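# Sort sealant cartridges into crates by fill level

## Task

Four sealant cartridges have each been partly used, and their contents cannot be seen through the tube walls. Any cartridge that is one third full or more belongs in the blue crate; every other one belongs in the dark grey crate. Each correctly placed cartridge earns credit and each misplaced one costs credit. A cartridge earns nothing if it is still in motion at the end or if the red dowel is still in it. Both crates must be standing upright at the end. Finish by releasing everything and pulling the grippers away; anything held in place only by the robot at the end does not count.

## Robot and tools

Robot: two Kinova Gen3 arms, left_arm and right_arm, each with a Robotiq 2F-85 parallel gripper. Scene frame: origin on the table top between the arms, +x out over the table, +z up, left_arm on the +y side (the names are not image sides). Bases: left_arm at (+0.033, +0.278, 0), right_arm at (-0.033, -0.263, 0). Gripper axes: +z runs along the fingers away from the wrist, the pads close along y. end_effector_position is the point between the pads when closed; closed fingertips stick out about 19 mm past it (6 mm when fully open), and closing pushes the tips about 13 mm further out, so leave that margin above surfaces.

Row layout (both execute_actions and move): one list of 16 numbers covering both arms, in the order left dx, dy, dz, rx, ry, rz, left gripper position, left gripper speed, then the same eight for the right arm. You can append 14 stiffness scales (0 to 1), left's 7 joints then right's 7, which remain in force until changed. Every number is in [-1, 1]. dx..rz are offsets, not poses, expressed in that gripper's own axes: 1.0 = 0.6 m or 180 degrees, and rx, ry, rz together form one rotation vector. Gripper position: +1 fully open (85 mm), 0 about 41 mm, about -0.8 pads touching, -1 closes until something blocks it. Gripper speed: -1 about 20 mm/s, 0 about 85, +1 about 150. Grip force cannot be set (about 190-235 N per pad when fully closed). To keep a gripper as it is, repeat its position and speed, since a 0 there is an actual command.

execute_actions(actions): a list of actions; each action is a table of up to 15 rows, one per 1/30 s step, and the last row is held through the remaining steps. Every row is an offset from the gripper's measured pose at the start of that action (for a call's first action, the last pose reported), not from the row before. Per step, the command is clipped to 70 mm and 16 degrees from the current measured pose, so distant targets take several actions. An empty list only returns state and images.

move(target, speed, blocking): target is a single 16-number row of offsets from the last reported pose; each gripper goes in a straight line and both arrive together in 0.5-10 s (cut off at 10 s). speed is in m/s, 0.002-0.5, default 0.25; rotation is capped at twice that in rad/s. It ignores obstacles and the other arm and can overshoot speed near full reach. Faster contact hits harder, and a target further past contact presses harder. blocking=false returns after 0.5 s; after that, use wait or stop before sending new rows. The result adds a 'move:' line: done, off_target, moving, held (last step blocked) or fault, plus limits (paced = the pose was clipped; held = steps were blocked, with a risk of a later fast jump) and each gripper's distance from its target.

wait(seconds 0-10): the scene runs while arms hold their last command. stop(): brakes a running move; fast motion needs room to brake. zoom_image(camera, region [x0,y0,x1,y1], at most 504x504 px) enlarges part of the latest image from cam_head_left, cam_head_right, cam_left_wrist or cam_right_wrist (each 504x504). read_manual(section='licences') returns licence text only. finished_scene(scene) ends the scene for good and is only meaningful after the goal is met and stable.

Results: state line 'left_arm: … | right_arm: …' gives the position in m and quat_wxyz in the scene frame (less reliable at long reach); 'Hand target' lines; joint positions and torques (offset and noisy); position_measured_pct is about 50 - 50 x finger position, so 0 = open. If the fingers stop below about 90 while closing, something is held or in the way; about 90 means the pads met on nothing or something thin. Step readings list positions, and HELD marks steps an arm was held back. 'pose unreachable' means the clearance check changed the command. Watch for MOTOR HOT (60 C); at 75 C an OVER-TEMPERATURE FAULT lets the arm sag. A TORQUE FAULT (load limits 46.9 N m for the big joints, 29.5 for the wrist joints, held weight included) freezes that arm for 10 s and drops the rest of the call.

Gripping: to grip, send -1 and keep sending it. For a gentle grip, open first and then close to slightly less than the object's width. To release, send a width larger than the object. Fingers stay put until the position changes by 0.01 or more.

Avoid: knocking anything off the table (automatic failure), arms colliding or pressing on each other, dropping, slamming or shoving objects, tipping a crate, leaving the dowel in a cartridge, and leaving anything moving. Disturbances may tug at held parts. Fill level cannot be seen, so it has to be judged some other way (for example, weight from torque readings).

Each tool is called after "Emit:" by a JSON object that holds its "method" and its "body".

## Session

Emit:
{"method": "execute_actions", "body": {"actions": []}}

Scene clock: 0.00 s.
left_arm: end_effector_position=(+0.4332, +0.5547, +0.3079) position_measured_pct=0.0 end_effector_quat_wxyz=(+0.087, -0.141, +0.810, +0.563) | right_arm: end_effector_position=(+0.3376, -0.6174, +0.1985) position_measured_pct=0.0 end_effector_quat_wxyz=(+0.010, +0.927, +0.371, -0.048)
Joint positions: left_arm=[-0.009  0.51  -0.305  1.927 -1.257  1.164  2.672] | right_arm=[ 0.502  0.615  0.428  1.415 -0.159  1.181  0.021]
Joint velocities: left_arm=[-0.    -0.001  0.001 -0.    -0.     0.     0.   ] | right_arm=[-0.001  0.    -0.     0.     0.001  0.     0.   ]
Joint torques (N m, as the joint torque sensors report them, + toward a larger angle): no reading
Motor temperatures (°C, as the motors report them): left_arm=[30 32 25 28 36 30 48] | right_arm=[29 36 28 33 35 32 36]
Hand target (left_arm): +0.433, +0.555, +0.308; +0.087, -0.141, +0.810, +0.563
Hand target (right_arm): +0.338, -0.617, +0.199; +0.010, +0.927, +0.371, -0.048
Joint stiffness scale: left_arm=[1. 1. 1. 1. 1. 1. 1.] | right_arm=[1. 1. 1. 1. 1. 1. 1.]

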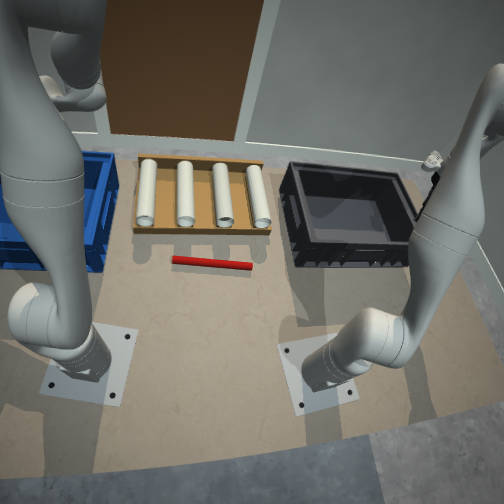

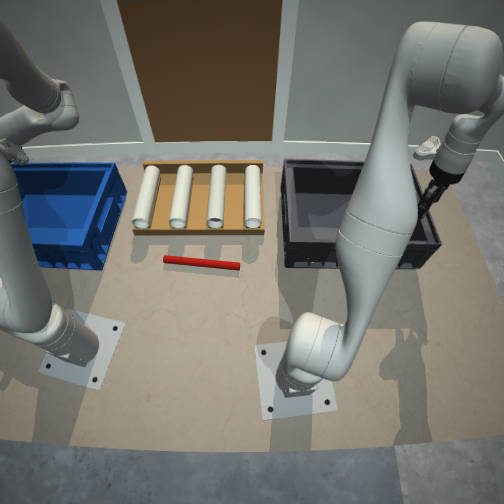

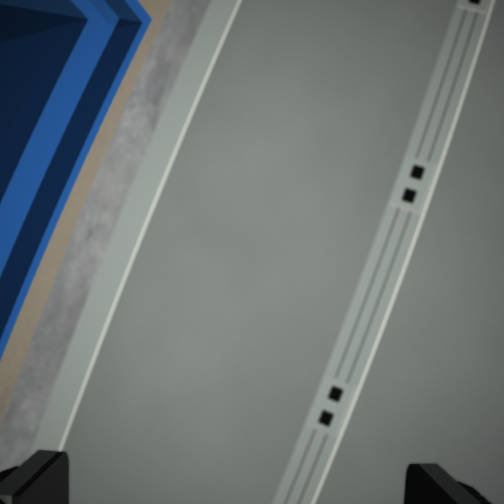

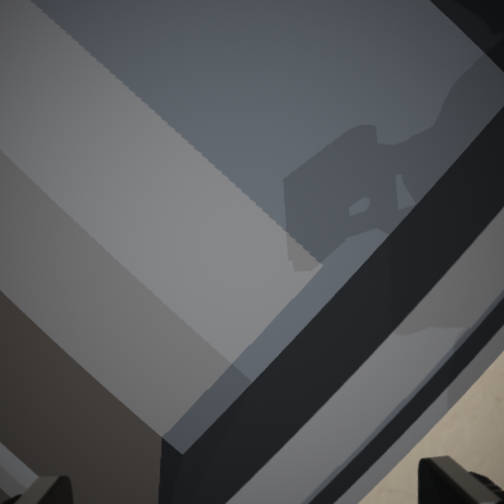

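Emit:
{"method": "move", "body": {"target": [0.410, -0.419, -0.660, 0.2412, 0.3294, -0.3390, 1, 0, 0.746, -0.6215, -0.457, -0.0392, 0.0082, -0.7567, 1, 0], "speed": 0.35}}

Scene clock: 33.03 s.
left_arm: end_effector_position=(+0.2909, +0.0736, +0.1489) position_measured_pct=0.0 end_effector_quat_wxyz=(-0.002, +0.705, -0.709, -0.004) | right_arm: end_effector_position=(+0.4235, -0.0229, +0.4378) position_measured_pct=0.0 end_effector_quat_wxyz=(+0.001, +0.002, +1.000, +0.008)
Joint positions: left_arm=[ 0.405  0.277 -0.012  2.112 -0.003  0.76   3.737] | right_arm=[-0.312  0.549 -0.309  0.69   0.157  1.909  0.949]
Joint velocities: left_arm=[ 0.005  0.003  0.001  0.    -0.    -0.001 -0.001] | right_arm=[-0.004  0.003  0.    -0.002  0.001  0.     0.002]
Joint torques (N m, as the joint torque sensors report them, + toward a larger angle): left_arm=[ -0.34 -12.38  -0.67  -6.33  -0.13   0.1    0.14] | right_arm=[  0.59 -18.03  -0.49  -7.8    0.1    0.23   0.05]
Motor temperatures (°C, as the motors report them): left_arm=[30 32 25 28 36 30 48] | right_arm=[29 36 28 33 35 32 36]
Hand target (left_arm): +0.289, +0.071, +0.149; -0.000, +0.707, -0.707, -0.001
Hand target (right_arm): +0.424, -0.024, +0.437; +0.001, +0.000, +1.000, +0.003
Off the commanded pose (left_arm): 0.004 m, 1 deg.
Off the commanded pose (right_arm): 0.004 m, 1 deg.
Joint stiffness scale: left_arm=[1. 1. 1. 1. 1. 1. 1.] | right_arm=[1. 1. 1. 1. 1. 1. 1.]
move: off_target (left_arm, right_arm)

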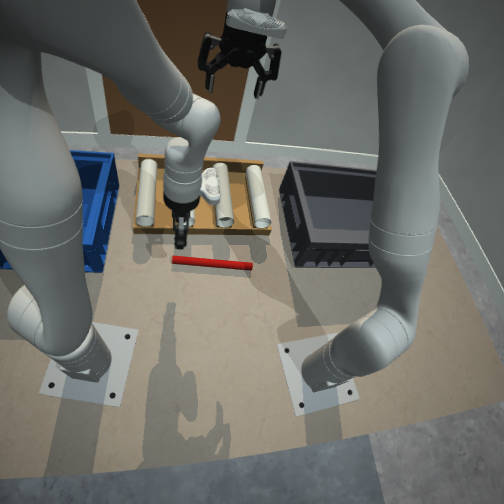

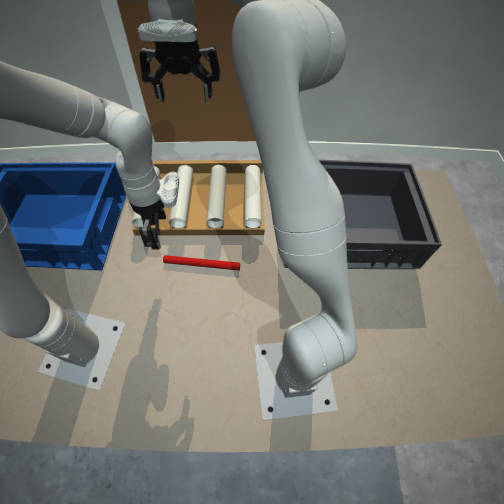

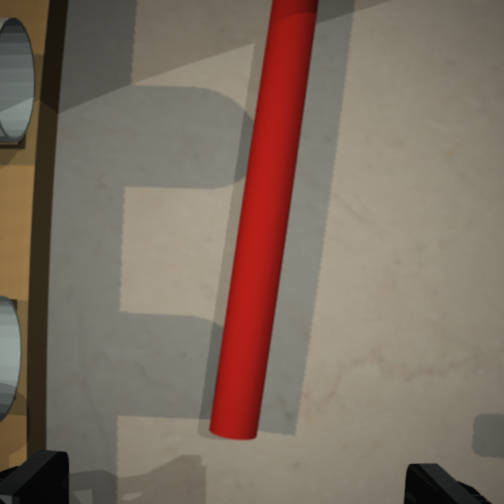

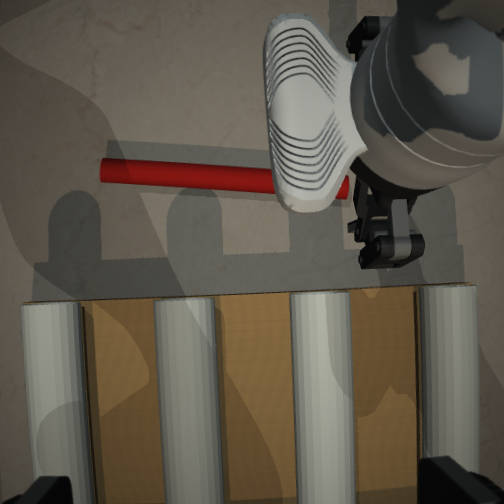

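Emit:
{"method": "move", "body": {"target": [-0.006, 0.003, 0.205, 0, 0, 0.033, 1, 0, 0, 0, 0, 0, 0, 0, 1, 0], "speed": 0.12}}

Emit:
{"method": "move", "body": {"target": [0, 0, 0, 0, 0, 0, -1, 0, 0, 0, 0, 0, 0, 0, 1, 0], "speed": 0.1}}

Scene clock: 48.80 s.
left_arm: end_effector_position=(+0.2904, +0.0783, +0.0278) position_measured_pct=0.0 end_effector_quat_wxyz=(-0.003, +0.672, -0.741, -0.003) | right_arm: end_effector_position=(+0.4235, -0.0227, +0.4376) position_measured_pct=0.0 end_effector_quat_wxyz=(+0.001, +0.002, +1.000, +0.008)
Joint positions: left_arm=[ 0.395  0.575 -0.012  2.252 -0.003  0.32   3.636] | right_arm=[-0.312  0.549 -0.309  0.69   0.157  1.909  0.949]
Joint velocities: left_arm=[ 0.     0.005  0.001 -0.     0.     0.    -0.   ] | right_arm=[-0.    -0.001  0.     0.    -0.001 -0.001  0.001]
Joint torques (N m, as the joint torque sensors report them, + toward a larger angle): left_arm=[ -0.57 -14.75  -0.25  -2.76  -0.03   0.12   0.11] | right_arm=[  0.5  -18.25  -0.09  -8.25   0.39   0.21   0.17]
Motor temperatures (°C, as the motors report them): left_arm=[30 32 25 28 36 30 48] | right_arm=[29 36 28 33 35 32 36]
Hand target (left_arm): +0.289, +0.079, +0.026; +0.002, -0.668, +0.744, +0.004
Hand target (right_arm): +0.424, -0.023, +0.438; +0.001, +0.002, +1.000, +0.008
Off the commanded pose (left_arm): 0.002 m, 1 deg.
Off the commanded pose (right_arm): 0.000 m, 0 deg.
Joint stiffness scale: left_arm=[1. 1. 1. 1. 1. 1. 1.] | right_arm=[1. 1. 1. 1. 1. 1. 1.]
move: done

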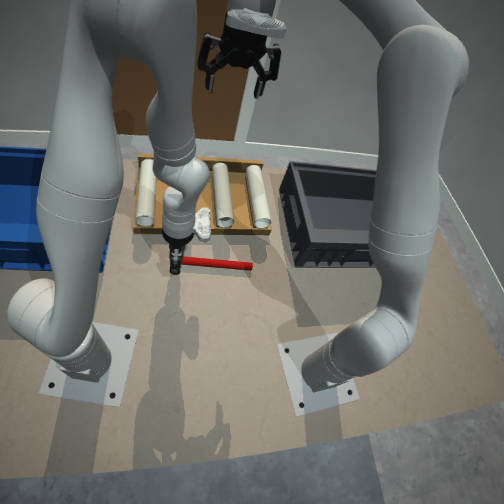

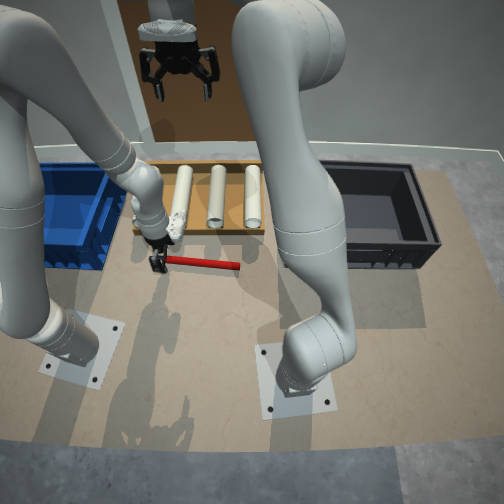

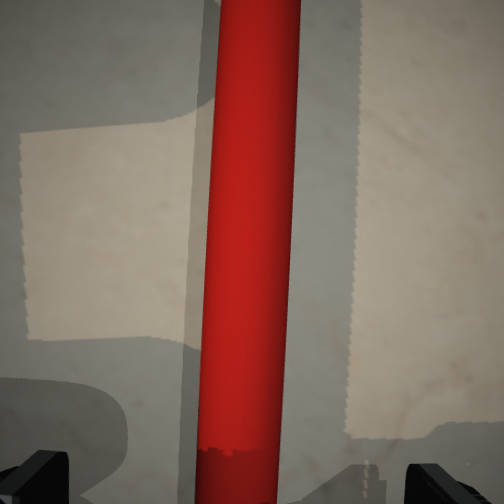

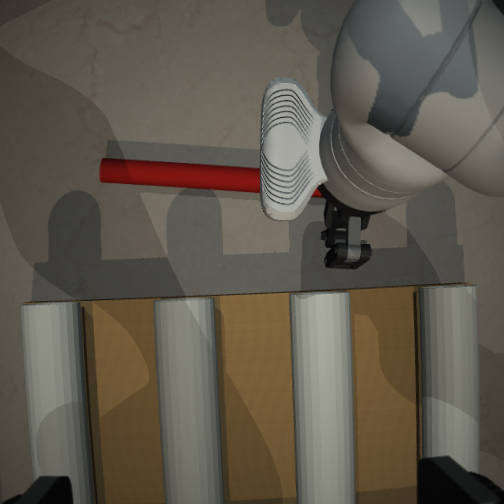

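Scene clock: 49.93 s.
left_arm: end_effector_position=(+0.2905, +0.0782, +0.0282) position_measured_pct=73.0 end_effector_quat_wxyz=(-0.003, +0.672, -0.741, -0.003) | right_arm: end_effector_position=(+0.4235, -0.0227, +0.4376) position_measured_pct=0.0 end_effector_quat_wxyz=(+0.001, +0.002, +1.000, +0.008)
Joint positions: left_arm=[ 0.395  0.573 -0.012  2.252 -0.003  0.321  3.636] | right_arm=[-0.312  0.549 -0.309  0.69   0.157  1.909  0.949]
Joint velocities: left_arm=[-0.    -0.     0.001  0.    -0.     0.     0.   ] | right_arm=[ 0.001 -0.001  0.     0.    -0.001 -0.002  0.002]
Joint torques (N m, as the joint torque sensors report them, + toward a larger angle): left_arm=[ -0.2  -10.8   -0.6   -4.    -0.14  -1.38   0.13] | right_arm=[  0.25 -18.59  -0.38  -8.12   0.11   0.42   0.13]
Motor temperatures (°C, as the motors report them): left_arm=[30 32 25 28 36 30 48] | right_arm=[29 36 28 33 35 32 36]
Hand target (left_arm): +0.290, +0.078, +0.028; +0.003, -0.672, +0.741, +0.003
Hand target (right_arm): +0.423, -0.023, +0.438; +0.001, +0.002, +1.000, +0.008
Off the commanded pose (left_arm): 0.000 m, 0 deg.
Off the commanded pose (right_arm): 0.000 m, 0 deg.
Joint stiffness scale: left_arm=[1. 1. 1. 1. 1. 1. 1.] | right_arm=[1. 1. 1. 1. 1. 1. 1.]
move: done

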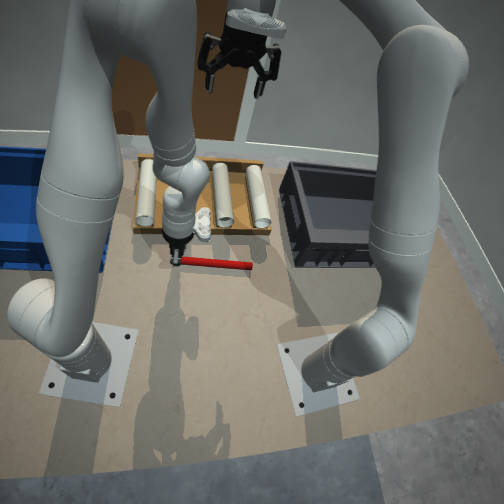

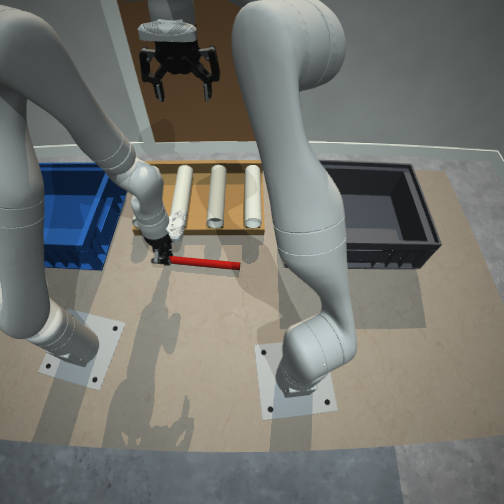

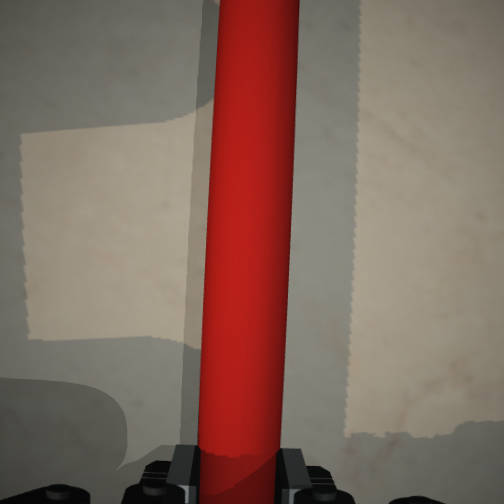

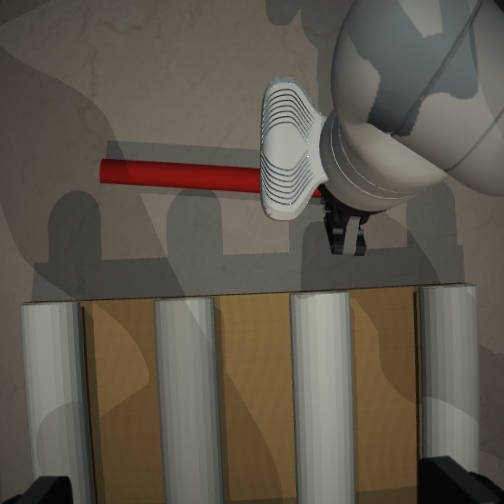

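Emit:
{"method": "move", "body": {"target": [0.2546, 0.202, -0.0747, 0, 0, -0.531, -1, 0, 0, 0, 0, 0, 0, 0, 1, 0], "speed": 0.3}}

Scene clock: 66.10 s.
left_arm: end_effector_position=(+0.1544, -0.0626, +0.0722) position_measured_pct=73.0 end_effector_quat_wxyz=(-0.001, +1.000, -0.002, -0.001) | right_arm: end_effector_position=(+0.4235, -0.0227, +0.4376) position_measured_pct=0.0 end_effector_quat_wxyz=(+0.001, +0.002, +1.000, +0.008)
Joint positions: left_arm=[ 1.258  0.527 -0.407  2.099  0.369  0.586  5.502] | right_arm=[-0.312  0.549 -0.309  0.69   0.157  1.909  0.949]
Joint velocities: left_arm=[ 0.007  0.001 -0.001 -0.001 -0.     0.001 -0.   ] | right_arm=[-0.001 -0.001 -0.     0.001 -0.     0.001 -0.002]
Joint torques (N m, as the joint torque sensors report them, + toward a larger angle): left_arm=[ -0.12 -14.97  -2.2   -5.    -0.06  -0.24   0.15] | right_arm=[  0.05 -18.47  -0.28  -8.06   0.18   0.1   -0.16]
Motor temperatures (°C, as the motors report them): left_arm=[30 32 25 28 36 30 48] | right_arm=[29 36 28 33 35 32 36]
Hand target (left_arm): +0.155, -0.062, +0.072; -0.004, +1.000, -0.000, -0.000
Hand target (right_arm): +0.423, -0.023, +0.438; +0.001, +0.002, +1.000, +0.008
Off the commanded pose (left_arm): 0.001 m, 0 deg.
Off the commanded pose (right_arm): 0.000 m, 0 deg.
Joint stiffness scale: left_arm=[1. 1. 1. 1. 1. 1. 1.] | right_arm=[1. 1. 1. 1. 1. 1. 1.]
move: done

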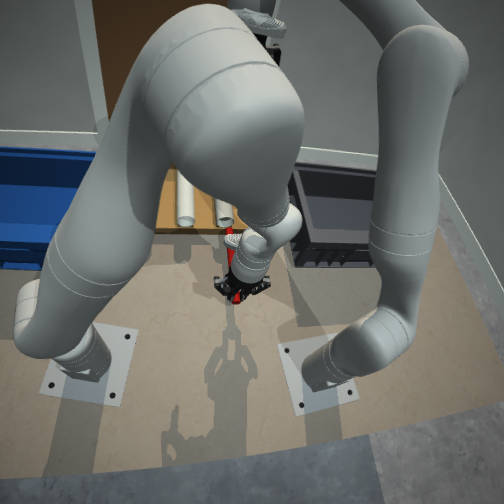

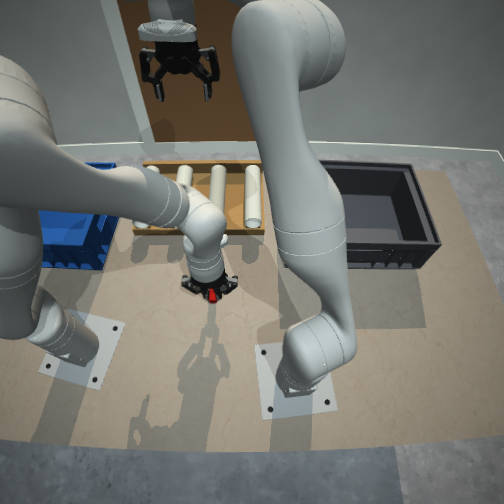

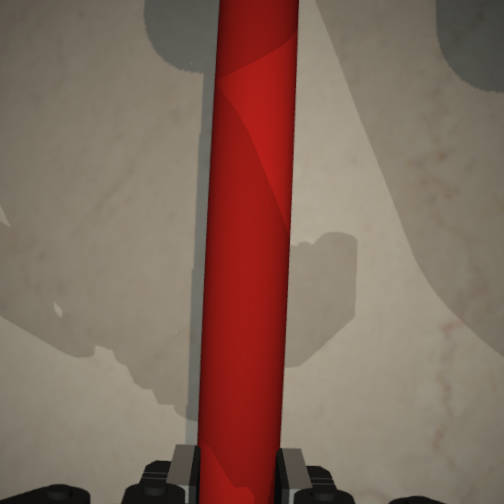

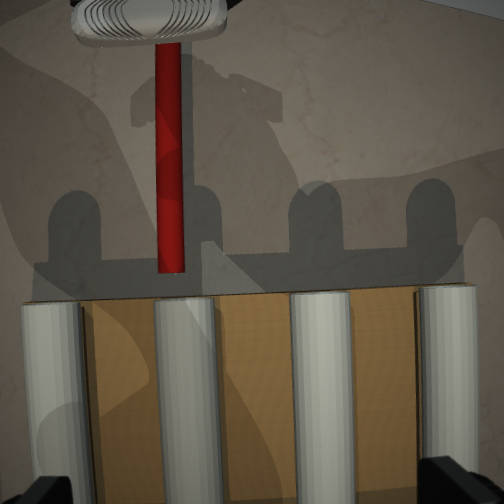

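Emit:
{"method": "execute_actions", "body": {"actions": [[[0.02,-0.013,0.001,0,0,-0.006,-1,0,0,0,0,0,0,0,1,0]],[[0.028,0,0.002,0.0015,-0.001,0.0025,-1,0,0,0,0,0,0,0,1,0]],[[0.028,0,0.002,0.0015,-0.001,0.0025,-1,0,0,0,0,0,0,0,1,0]]]}}

Scene clock: 74.70 s.
left_arm: end_effector_position=(+0.1984, -0.0561, +0.0703) position_measured_pct=73.0 end_effector_quat_wxyz=(-0.003, +1.000, +0.005, -0.002) | right_arm: end_effector_position=(+0.4235, -0.0227, +0.4376) position_measured_pct=0.0 end_effector_quat_wxyz=(+0.001, +0.002, +1.000, +0.008)
Joint positions: left_arm=[ 1.139  0.55  -0.407  2.061  0.369  0.607  5.406] | right_arm=[-0.312  0.549 -0.309  0.69   0.157  1.909  0.949]
Joint velocities: left_arm=[-0.008  0.001 -0.001 -0.001  0.    -0.    -0.   ] | right_arm=[-0.     0.     0.    -0.    -0.     0.    -0.002]
Joint torques (N m, as the joint torque sensors report them, + toward a larger angle): left_arm=[  0.25 -15.81  -2.11  -4.93  -0.29   0.08   0.04] | right_arm=[  0.3  -18.84  -0.73  -8.84   0.1   -0.04   0.16]
Motor temperatures (°C, as the motors report them): left_arm=[30 32 25 28 36 30 48] | right_arm=[29 36 28 33 35 32 36]
Hand target (left_arm): +0.199, -0.055, +0.069; -0.005, +1.000, +0.003, -0.003
Hand target (right_arm): +0.423, -0.023, +0.438; +0.001, +0.002, +1.000, +0.008
Off the commanded pose (left_arm): 0.001 m, 0 deg.
Off the commanded pose (right_arm): 0.000 m, 0 deg.
Joint stiffness scale: left_arm=[1. 1. 1. 1. 1. 1. 1.] | right_arm=[1. 1. 1. 1. 1. 1. 1.]
Step readings (end_effector_position; steps 1 to 15: 1st action; 16 to 30: 2nd action; 31 to 45: 3rd action):
0: left_arm (+0.1541, -0.0627, +0.0722) | right_arm (+0.4235, -0.0227, +0.4376)
1: left_arm (+0.1547, -0.0624, +0.0721) | right_arm (+0.4235, -0.0227, +0.4376)
2: left_arm (+0.1568, -0.0606, +0.0718) | right_arm (+0.4235, -0.0227, +0.4376)
4: left_arm (+0.1599, -0.0578, +0.0714) | right_arm (+0.4235, -0.0227, +0.4376)
8: left_arm (+0.1632, -0.0557, +0.0711) | right_arm (+0.4235, -0.0227, +0.4376)
15: left_arm (+0.1652, -0.0549, +0.0711) | right_arm (+0.4235, -0.0227, +0.4376)
16: left_arm (+0.1661, -0.0549, +0.0711) | right_arm (+0.4235, -0.0227, +0.4376)
17: left_arm (+0.1692, -0.0551, +0.0712) | right_arm (+0.4235, -0.0227, +0.4376)
19: left_arm (+0.1751, -0.0562, +0.0714) | right_arm (+0.4235, -0.0227, +0.4376)
23: left_arm (+0.1799, -0.0562, +0.0710) | right_arm (+0.4235, -0.0227, +0.4376)
30: left_arm (+0.1818, -0.0555, +0.0707) | right_arm (+0.4235, -0.0227, +0.4376)
31: left_arm (+0.1827, -0.0554, +0.0707) | right_arm (+0.4235, -0.0227, +0.4376)
32: left_arm (+0.1858, -0.0558, +0.0708) | right_arm (+0.4235, -0.0227, +0.4376)
34: left_arm (+0.1917, -0.0570, +0.0710) | right_arm (+0.4235, -0.0227, +0.4376)
38: left_arm (+0.1965, -0.0569, +0.0707) | right_arm (+0.4235, -0.0227, +0.4376)
45: end_effector_position above

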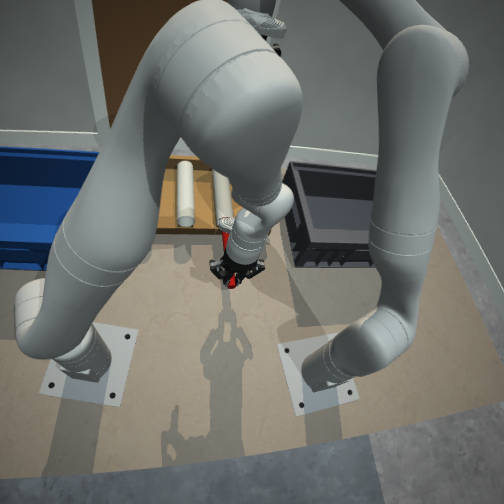

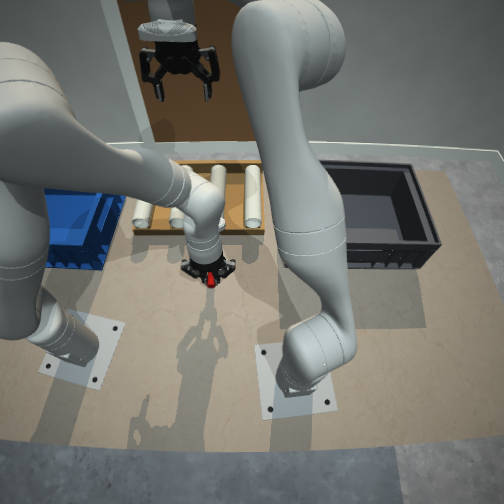

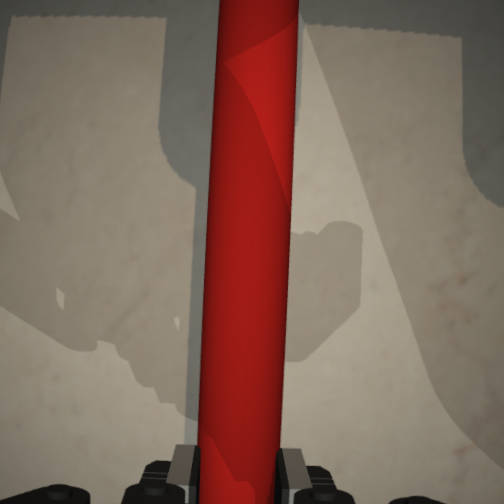

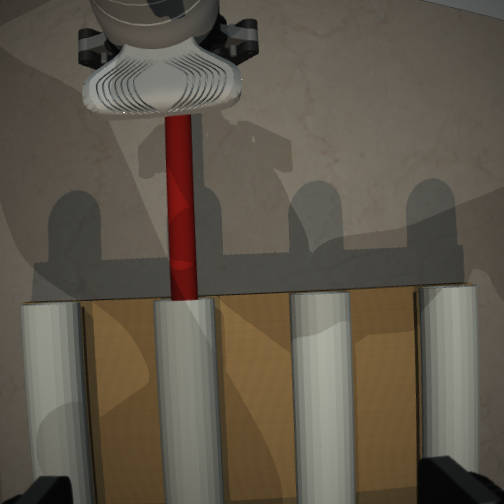

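Emit:
{"method": "execute_actions", "body": {"actions": [[[0.028,-0.003,-0.002,0,0,0,-1,0,0,0,0,0,0,0,1,0]],[[0.028,-0.002,0,0,0,0.001,-1,0,0,0,0,0,0,0,1,0]]]}}

Scene clock: 80.47 s.
left_arm: end_effector_position=(+0.2172, -0.0515, +0.0714) position_measured_pct=73.0 end_effector_quat_wxyz=(-0.007, +1.000, -0.003, -0.010) | right_arm: end_effector_position=(+0.4235, -0.0227, +0.4376) position_measured_pct=0.0 end_effector_quat_wxyz=(+0.001, +0.002, +1.000, +0.008)
Joint positions: left_arm=[ 1.076  0.561 -0.403  2.03   0.369  0.645  5.336] | right_arm=[-0.312  0.549 -0.309  0.69   0.157  1.909  0.949]
Joint velocities: left_arm=[-0.005  0.001 -0.    -0.     0.     0.003 -0.   ] | right_arm=[-0.     0.001 -0.     0.    -0.     0.    -0.001]
Joint torques (N m, as the joint torque sensors report them, + toward a larger angle): left_arm=[ -4.82 -16.07  -7.33  -7.26  -1.35  -2.5    0.58] | right_arm=[  0.66 -18.23  -0.44  -8.54   0.29   0.03   0.06]
Motor temperatures (°C, as the motors report them): left_arm=[30 32 25 28 36 30 48] | right_arm=[29 36 28 33 35 32 36]
Hand target (left_arm): +0.224, -0.052, +0.071; -0.005, +1.000, +0.001, -0.006
Hand target (right_arm): +0.423, -0.023, +0.438; +0.001, +0.002, +1.000, +0.008
Off the commanded pose (left_arm): 0.007 m, 1 deg.
Off the commanded pose (right_arm): 0.000 m, 0 deg.
Joint stiffness scale: left_arm=[1. 1. 1. 1. 1. 1. 1.] | right_arm=[1. 1. 1. 1. 1. 1. 1.]
Step readings (end_effector_position; steps 1 to 15: 1st action; 16 to 30: 2nd action):
0: left_arm (+0.1987, -0.0559, +0.0703) | right_arm (+0.4235, -0.0227, +0.4376)
1: left_arm (+0.1996, -0.0559, +0.0704) | right_arm (+0.4235, -0.0227, +0.4376)
2: left_arm (+0.2012, -0.0552, +0.0708) | right_arm (+0.4235, -0.0227, +0.4376)
4: left_arm (+0.2037, -0.0542, +0.0712) | right_arm (+0.4235, -0.0227, +0.4376)
8: left_arm (+0.2067, -0.0537, +0.0715) | right_arm (+0.4235, -0.0227, +0.4376)
15: left_arm (+0.2077, -0.0534, +0.0715) | right_arm (+0.4235, -0.0227, +0.4376)
16: left_arm (+0.2081, -0.0533, +0.0715) | right_arm (+0.4235, -0.0227, +0.4376)
17: left_arm (+0.2088, -0.0526, +0.0715) | right_arm (+0.4235, -0.0227, +0.4376)
19: left_arm (+0.2120, -0.0519, +0.0716) | right_arm (+0.4235, -0.0227, +0.4376)
23: left_arm (+0.2160, -0.0519, +0.0716) | right_arm (+0.4235, -0.0227, +0.4376)
30: end_effector_position above

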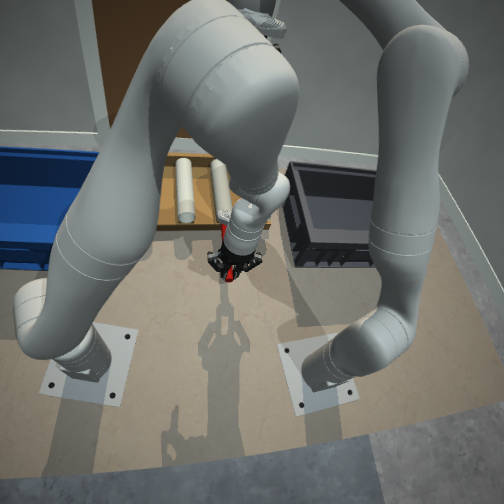

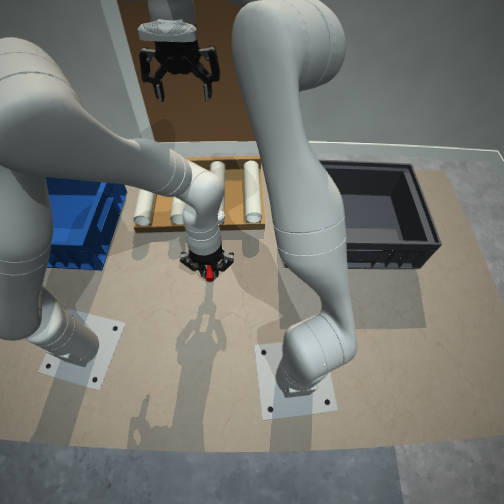

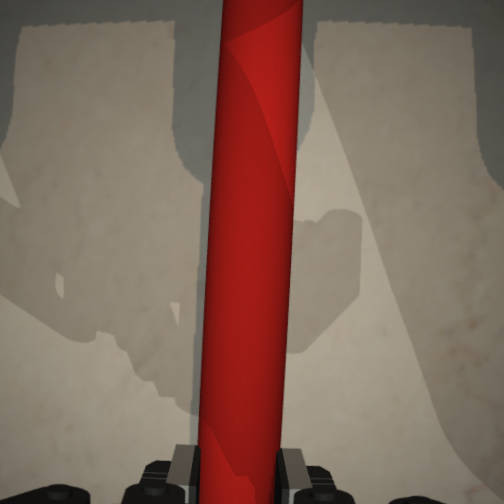

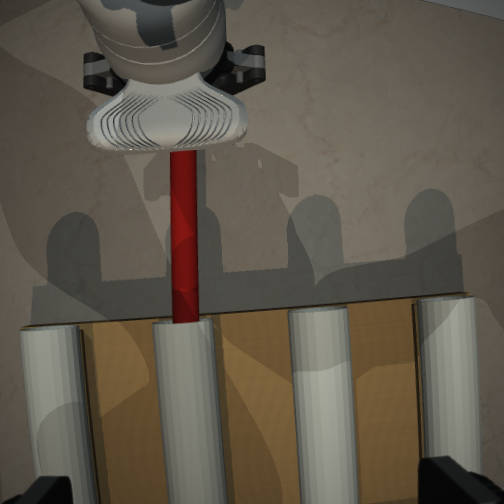

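Emit:
{"method": "move", "body": {"target": [-0.075, 0, 0, 0, 0, 0, -1, 0, 0, 0, 0, 0, 0, 0, 1, 0], "speed": 0.12}}

Scene clock: 110.03 s.
left_arm: end_effector_position=(+0.1733, -0.0500, +0.0716) position_measured_pct=73.0 end_effector_quat_wxyz=(-0.009, +1.000, -0.005, -0.011) | right_arm: end_effector_position=(+0.4235, -0.0227, +0.4376) position_measured_pct=0.0 end_effector_quat_wxyz=(+0.001, +0.002, +1.000, +0.008)
Joint positions: left_arm=[ 1.182  0.532 -0.403  2.092  0.369  0.614  5.425] | right_arm=[-0.312  0.549 -0.309  0.69   0.157  1.909  0.949]
Joint velocities: left_arm=[ 0.009 -0.001 -0.    -0.    -0.    -0.001 -0.   ] | right_arm=[ 0.001 -0.    -0.    -0.001 -0.001 -0.     0.001]
Joint torques (N m, as the joint torque sensors report them, + toward a larger angle): left_arm=[ -0.11 -15.27  -1.88  -4.55  -0.24   0.03   0.12] | right_arm=[  0.83 -18.31  -0.16  -8.22   0.09   0.03   0.14]
Motor temperatures (°C, as the motors report them): left_arm=[30 32 25 28 36 30 48] | right_arm=[29 36 28 33 35 32 36]
Hand target (left_arm): +0.172, -0.051, +0.072; -0.007, +1.000, -0.003, -0.010
Hand target (right_arm): +0.423, -0.023, +0.438; +0.001, +0.002, +1.000, +0.008
Off the commanded pose (left_arm): 0.002 m, 0 deg.
Off the commanded pose (right_arm): 0.000 m, 0 deg.
Joint stiffness scale: left_arm=[1. 1. 1. 1. 1. 1. 1.] | right_arm=[1. 1. 1. 1. 1. 1. 1.]
move: done

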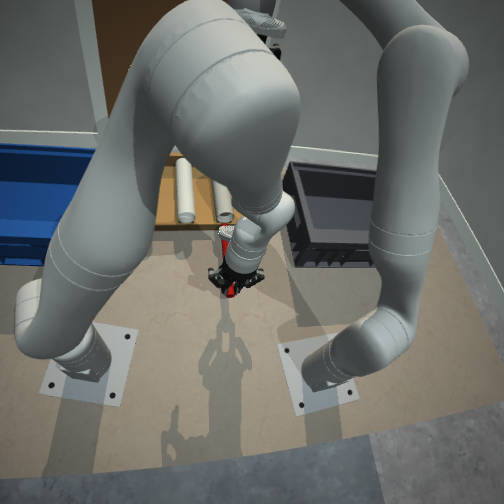

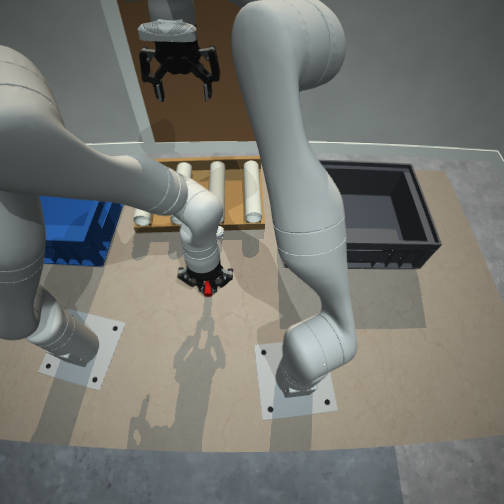

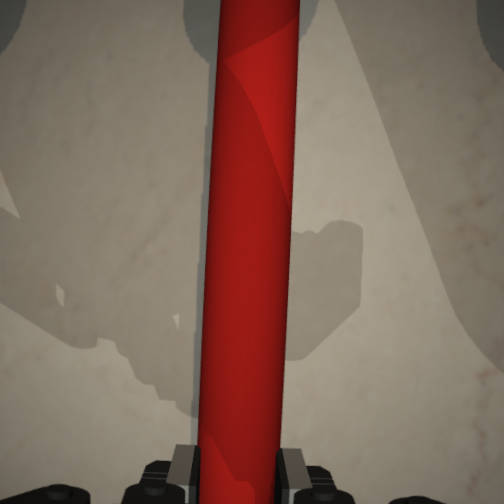

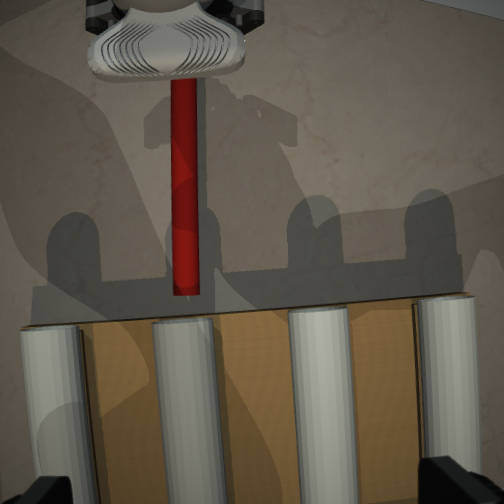

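Emit:
{"method": "execute_actions", "body": {"actions": []}}

Scene clock: 138.87 s.
left_arm: end_effector_position=(+0.1730, -0.0502, +0.0716) position_measured_pct=73.0 end_effector_quat_wxyz=(-0.009, +1.000, -0.005, -0.011) | right_arm: end_effector_position=(+0.4235, -0.0227, +0.4376) position_measured_pct=0.0 end_effector_quat_wxyz=(+0.001, +0.002, +1.000, +0.008)
Joint positions: left_arm=[ 1.183  0.532 -0.403  2.092  0.369  0.614  5.425] | right_arm=[-0.312  0.549 -0.309  0.69   0.157  1.909  0.949]
Joint velocities: left_arm=[-0.     0.    -0.001 -0.     0.    -0.    -0.   ] | right_arm=[ 0.     0.     0.     0.001 -0.001  0.001 -0.002]
Joint torques (N m, as the joint torque sensors report them, + toward a larger angle): left_arm=[ -0.09 -15.1   -1.94  -4.74  -0.22   0.15   0.12] | right_arm=[  0.9  -18.32  -0.09  -8.35   0.28   0.4    0.13]
Motor temperatures (°C, as the motors report them): left_arm=[30 32 25 28 36 30 48] | right_arm=[29 36 28 33 35 32 36]
Hand target (left_arm): +0.172, -0.051, +0.072; -0.007, +1.000, -0.003, -0.010
Hand target (right_arm): +0.423, -0.023, +0.438; +0.001, +0.002, +1.000, +0.008
Off the commanded pose (left_arm): 0.002 m, 0 deg.
Off the commanded pose (right_arm): 0.000 m, 0 deg.
Joint stiffness scale: left_arm=[1. 1. 1. 1. 1. 1. 1.] | right_arm=[1. 1. 1. 1. 1. 1. 1.]

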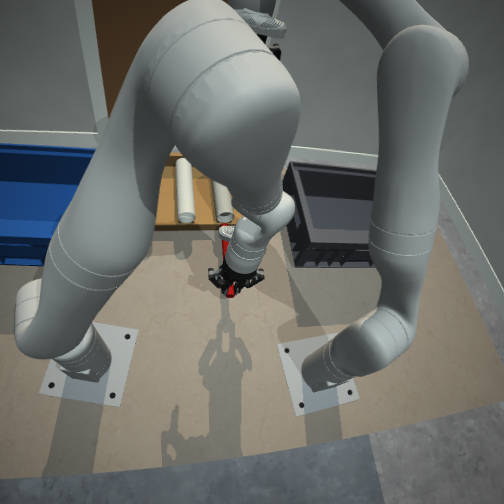

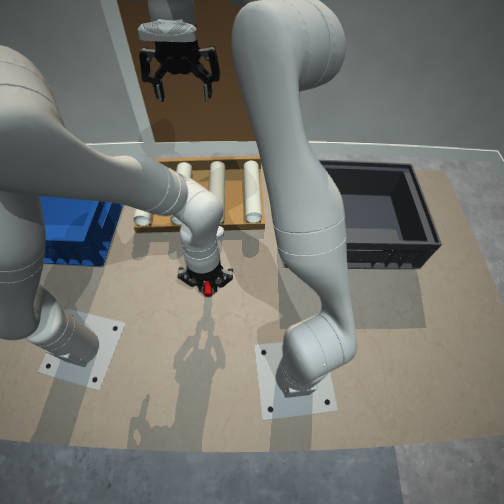

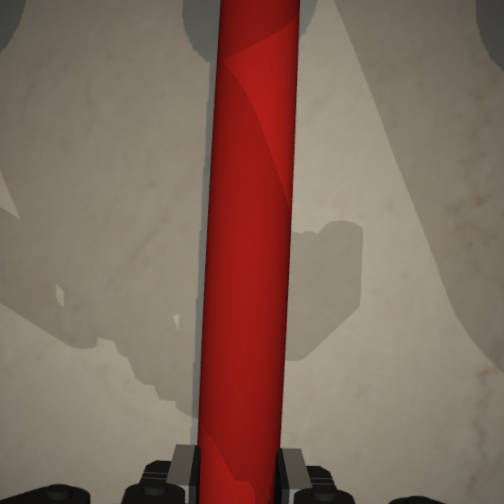

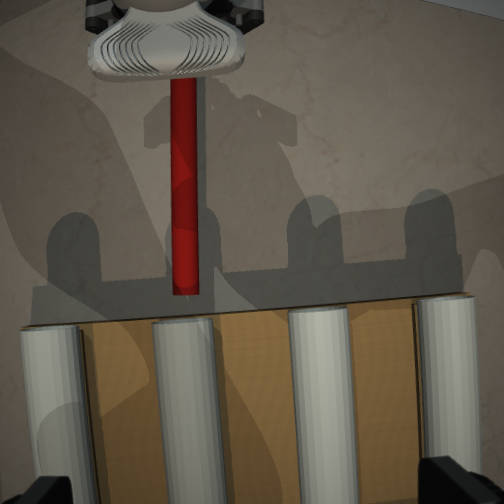

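Emit:
{"method": "move", "body": {"target": [0.0, 0.205, -0.007, -0.111, 0, -0.018, -1, 0, 0,0,0,0,0,0,1,0], "speed": 0.12}}

Scene clock: 148.47 s.
left_arm: end_effector_position=(+0.1714, -0.1719, +0.0744) position_measured_pct=73.0 end_effector_quat_wxyz=(+0.162, +0.986, +0.024, -0.011) | right_arm: end_effector_position=(+0.4235, -0.0227, +0.4376) position_measured_pct=0.0 end_effector_quat_wxyz=(+0.001, +0.002, +1.000, +0.008)
Joint positions: left_arm=[ 0.976  0.555 -0.085  2.069  0.73   0.303  5.197] | right_arm=[-0.312  0.549 -0.309  0.69   0.157  1.909  0.949]
Joint velocities: left_arm=[-0.015  0.003  0.01   0.     0.    -0.003 -0.   ] | right_arm=[ 0.    -0.001 -0.     0.001  0.001 -0.001 -0.001]
Joint torques (N m, as the joint torque sensors report them, + toward a larger angle): left_arm=[ -0.17 -17.22  -0.48  -5.55  -0.05  -0.48   0.1 ] | right_arm=[  0.4  -18.74  -0.53  -8.48   0.19   0.06   0.27]
Motor temperatures (°C, as the motors report them): left_arm=[30 32 25 28 36 30 48] | right_arm=[29 36 28 33 35 32 36]
Hand target (left_arm): +0.172, -0.173, +0.073; +0.163, +0.986, +0.024, -0.011
Hand target (right_arm): +0.423, -0.023, +0.438; +0.001, +0.002, +1.000, +0.008
Off the commanded pose (left_arm): 0.002 m, 0 deg.
Off the commanded pose (right_arm): 0.000 m, 0 deg.
Joint stiffness scale: left_arm=[1. 1. 1. 1. 1. 1. 1.] | right_arm=[1. 1. 1. 1. 1. 1. 1.]
move: done

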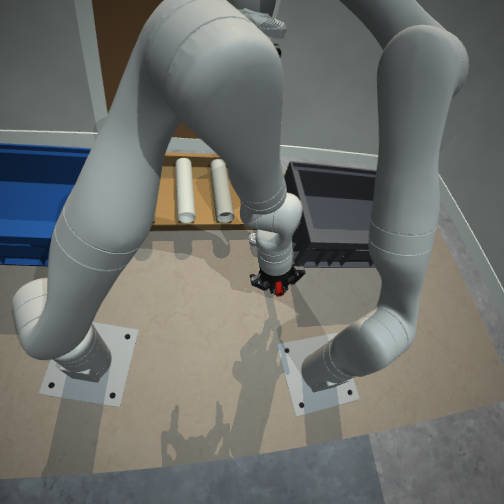

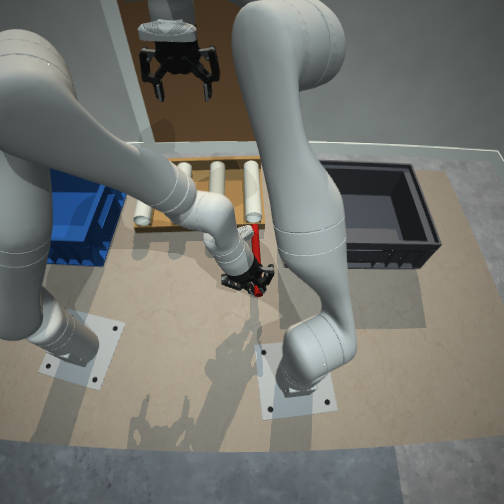

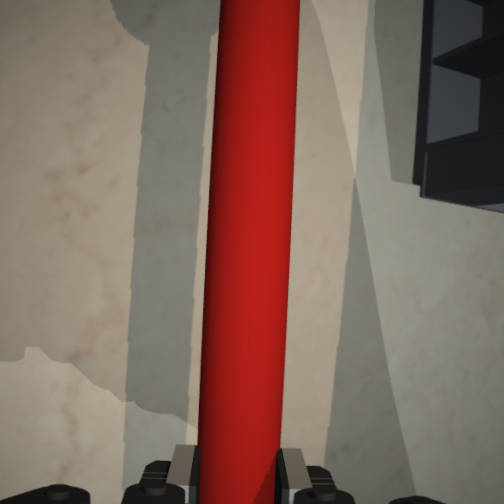

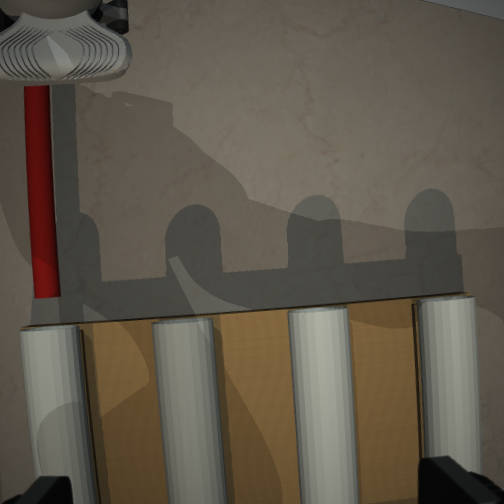

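Emit:
{"method": "execute_actions", "body": {"actions": [[[0.035, -0.002, -0.002, 0, 0, 0, -1, 0, 0,0,0,0,0,0,1,0]], [[0.03, 0, -0.002, 0, 0, 0, -1, 0, 0,0,0,0,0,0,1,0]]]}}

Scene clock: 157.07 s.
left_arm: end_effector_position=(+0.2074, -0.1705, +0.0778) position_measured_pct=73.0 end_effector_quat_wxyz=(+0.167, +0.985, +0.031, -0.011) | right_arm: end_effector_position=(+0.4235, -0.0227, +0.4376) position_measured_pct=0.0 end_effector_quat_wxyz=(+0.001, +0.002, +1.000, +0.008)
Joint positions: left_arm=[ 0.89   0.564 -0.085  2.032  0.728  0.343  5.139] | right_arm=[-0.312  0.549 -0.309  0.69   0.157  1.909  0.949]
Joint velocities: left_arm=[-0.007  0.002  0.    -0.     0.    -0.001 -0.   ] | right_arm=[-0.     0.     0.    -0.001  0.    -0.    -0.001]
Joint torques (N m, as the joint torque sensors report them, + toward a larger angle): left_arm=[  0.05 -17.36  -0.22  -5.61   0.12  -0.45   0.09] | right_arm=[  0.51 -18.25  -0.57  -8.12  -0.13   0.28   0.06]
Motor temperatures (°C, as the motors report them): left_arm=[30 32 25 28 36 30 48] | right_arm=[29 36 28 33 35 32 36]
Hand target (left_arm): +0.210, -0.169, +0.076; +0.164, +0.986, +0.027, -0.010
Hand target (right_arm): +0.423, -0.023, +0.438; +0.001, +0.002, +1.000, +0.008
Off the commanded pose (left_arm): 0.003 m, 1 deg.
Off the commanded pose (right_arm): 0.000 m, 0 deg.
Joint stiffness scale: left_arm=[1. 1. 1. 1. 1. 1. 1.] | right_arm=[1. 1. 1. 1. 1. 1. 1.]
Step readings (end_effector_position; steps 1 to 15: 1st action; 16 to 30: 2nd action):
0: left_arm (+0.1720, -0.1717, +0.0744) | right_arm (+0.4235, -0.0227, +0.4376)
1: left_arm (+0.1729, -0.1717, +0.0745) | right_arm (+0.4235, -0.0227, +0.4376)
2: left_arm (+0.1758, -0.1714, +0.0748) | right_arm (+0.4235, -0.0227, +0.4376)
4: left_arm (+0.1824, -0.1716, +0.0756) | right_arm (+0.4235, -0.0227, +0.4376)
8: left_arm (+0.1888, -0.1710, +0.0760) | right_arm (+0.4235, -0.0227, +0.4376)
15: left_arm (+0.1916, -0.1702, +0.0758) | right_arm (+0.4235, -0.0227, +0.4376)
16: left_arm (+0.1925, -0.1701, +0.0759) | right_arm (+0.4235, -0.0227, +0.4376)
17: left_arm (+0.1950, -0.1703, +0.0764) | right_arm (+0.4235, -0.0227, +0.4376)
19: left_arm (+0.2004, -0.1711, +0.0775) | right_arm (+0.4235, -0.0227, +0.4376)
23: left_arm (+0.2053, -0.1711, +0.0779) | right_arm (+0.4235, -0.0227, +0.4376)
30: end_effector_position above

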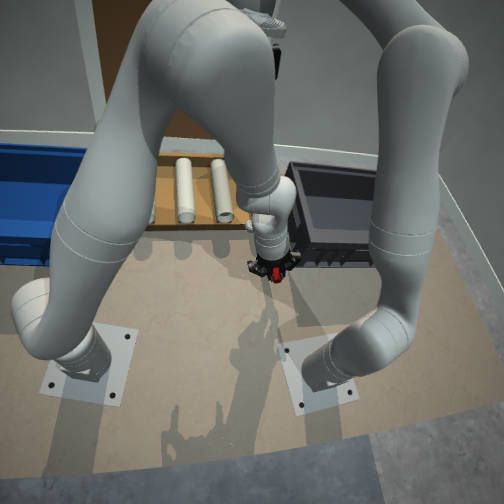

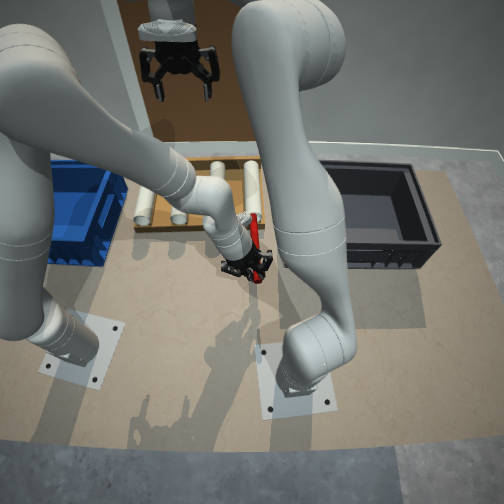

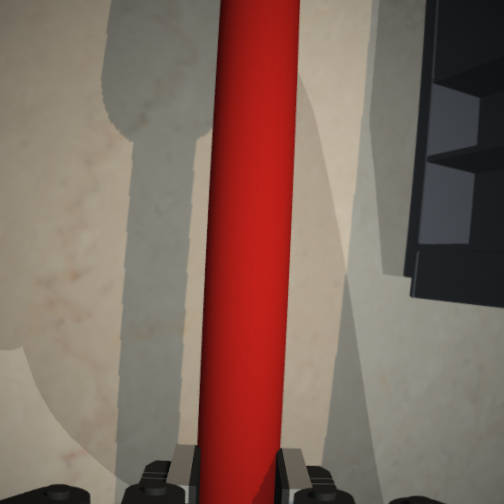

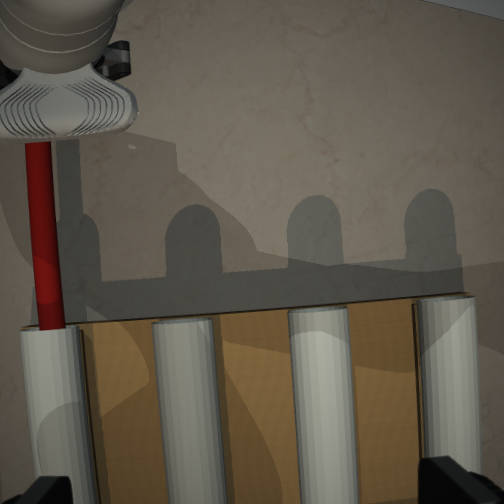

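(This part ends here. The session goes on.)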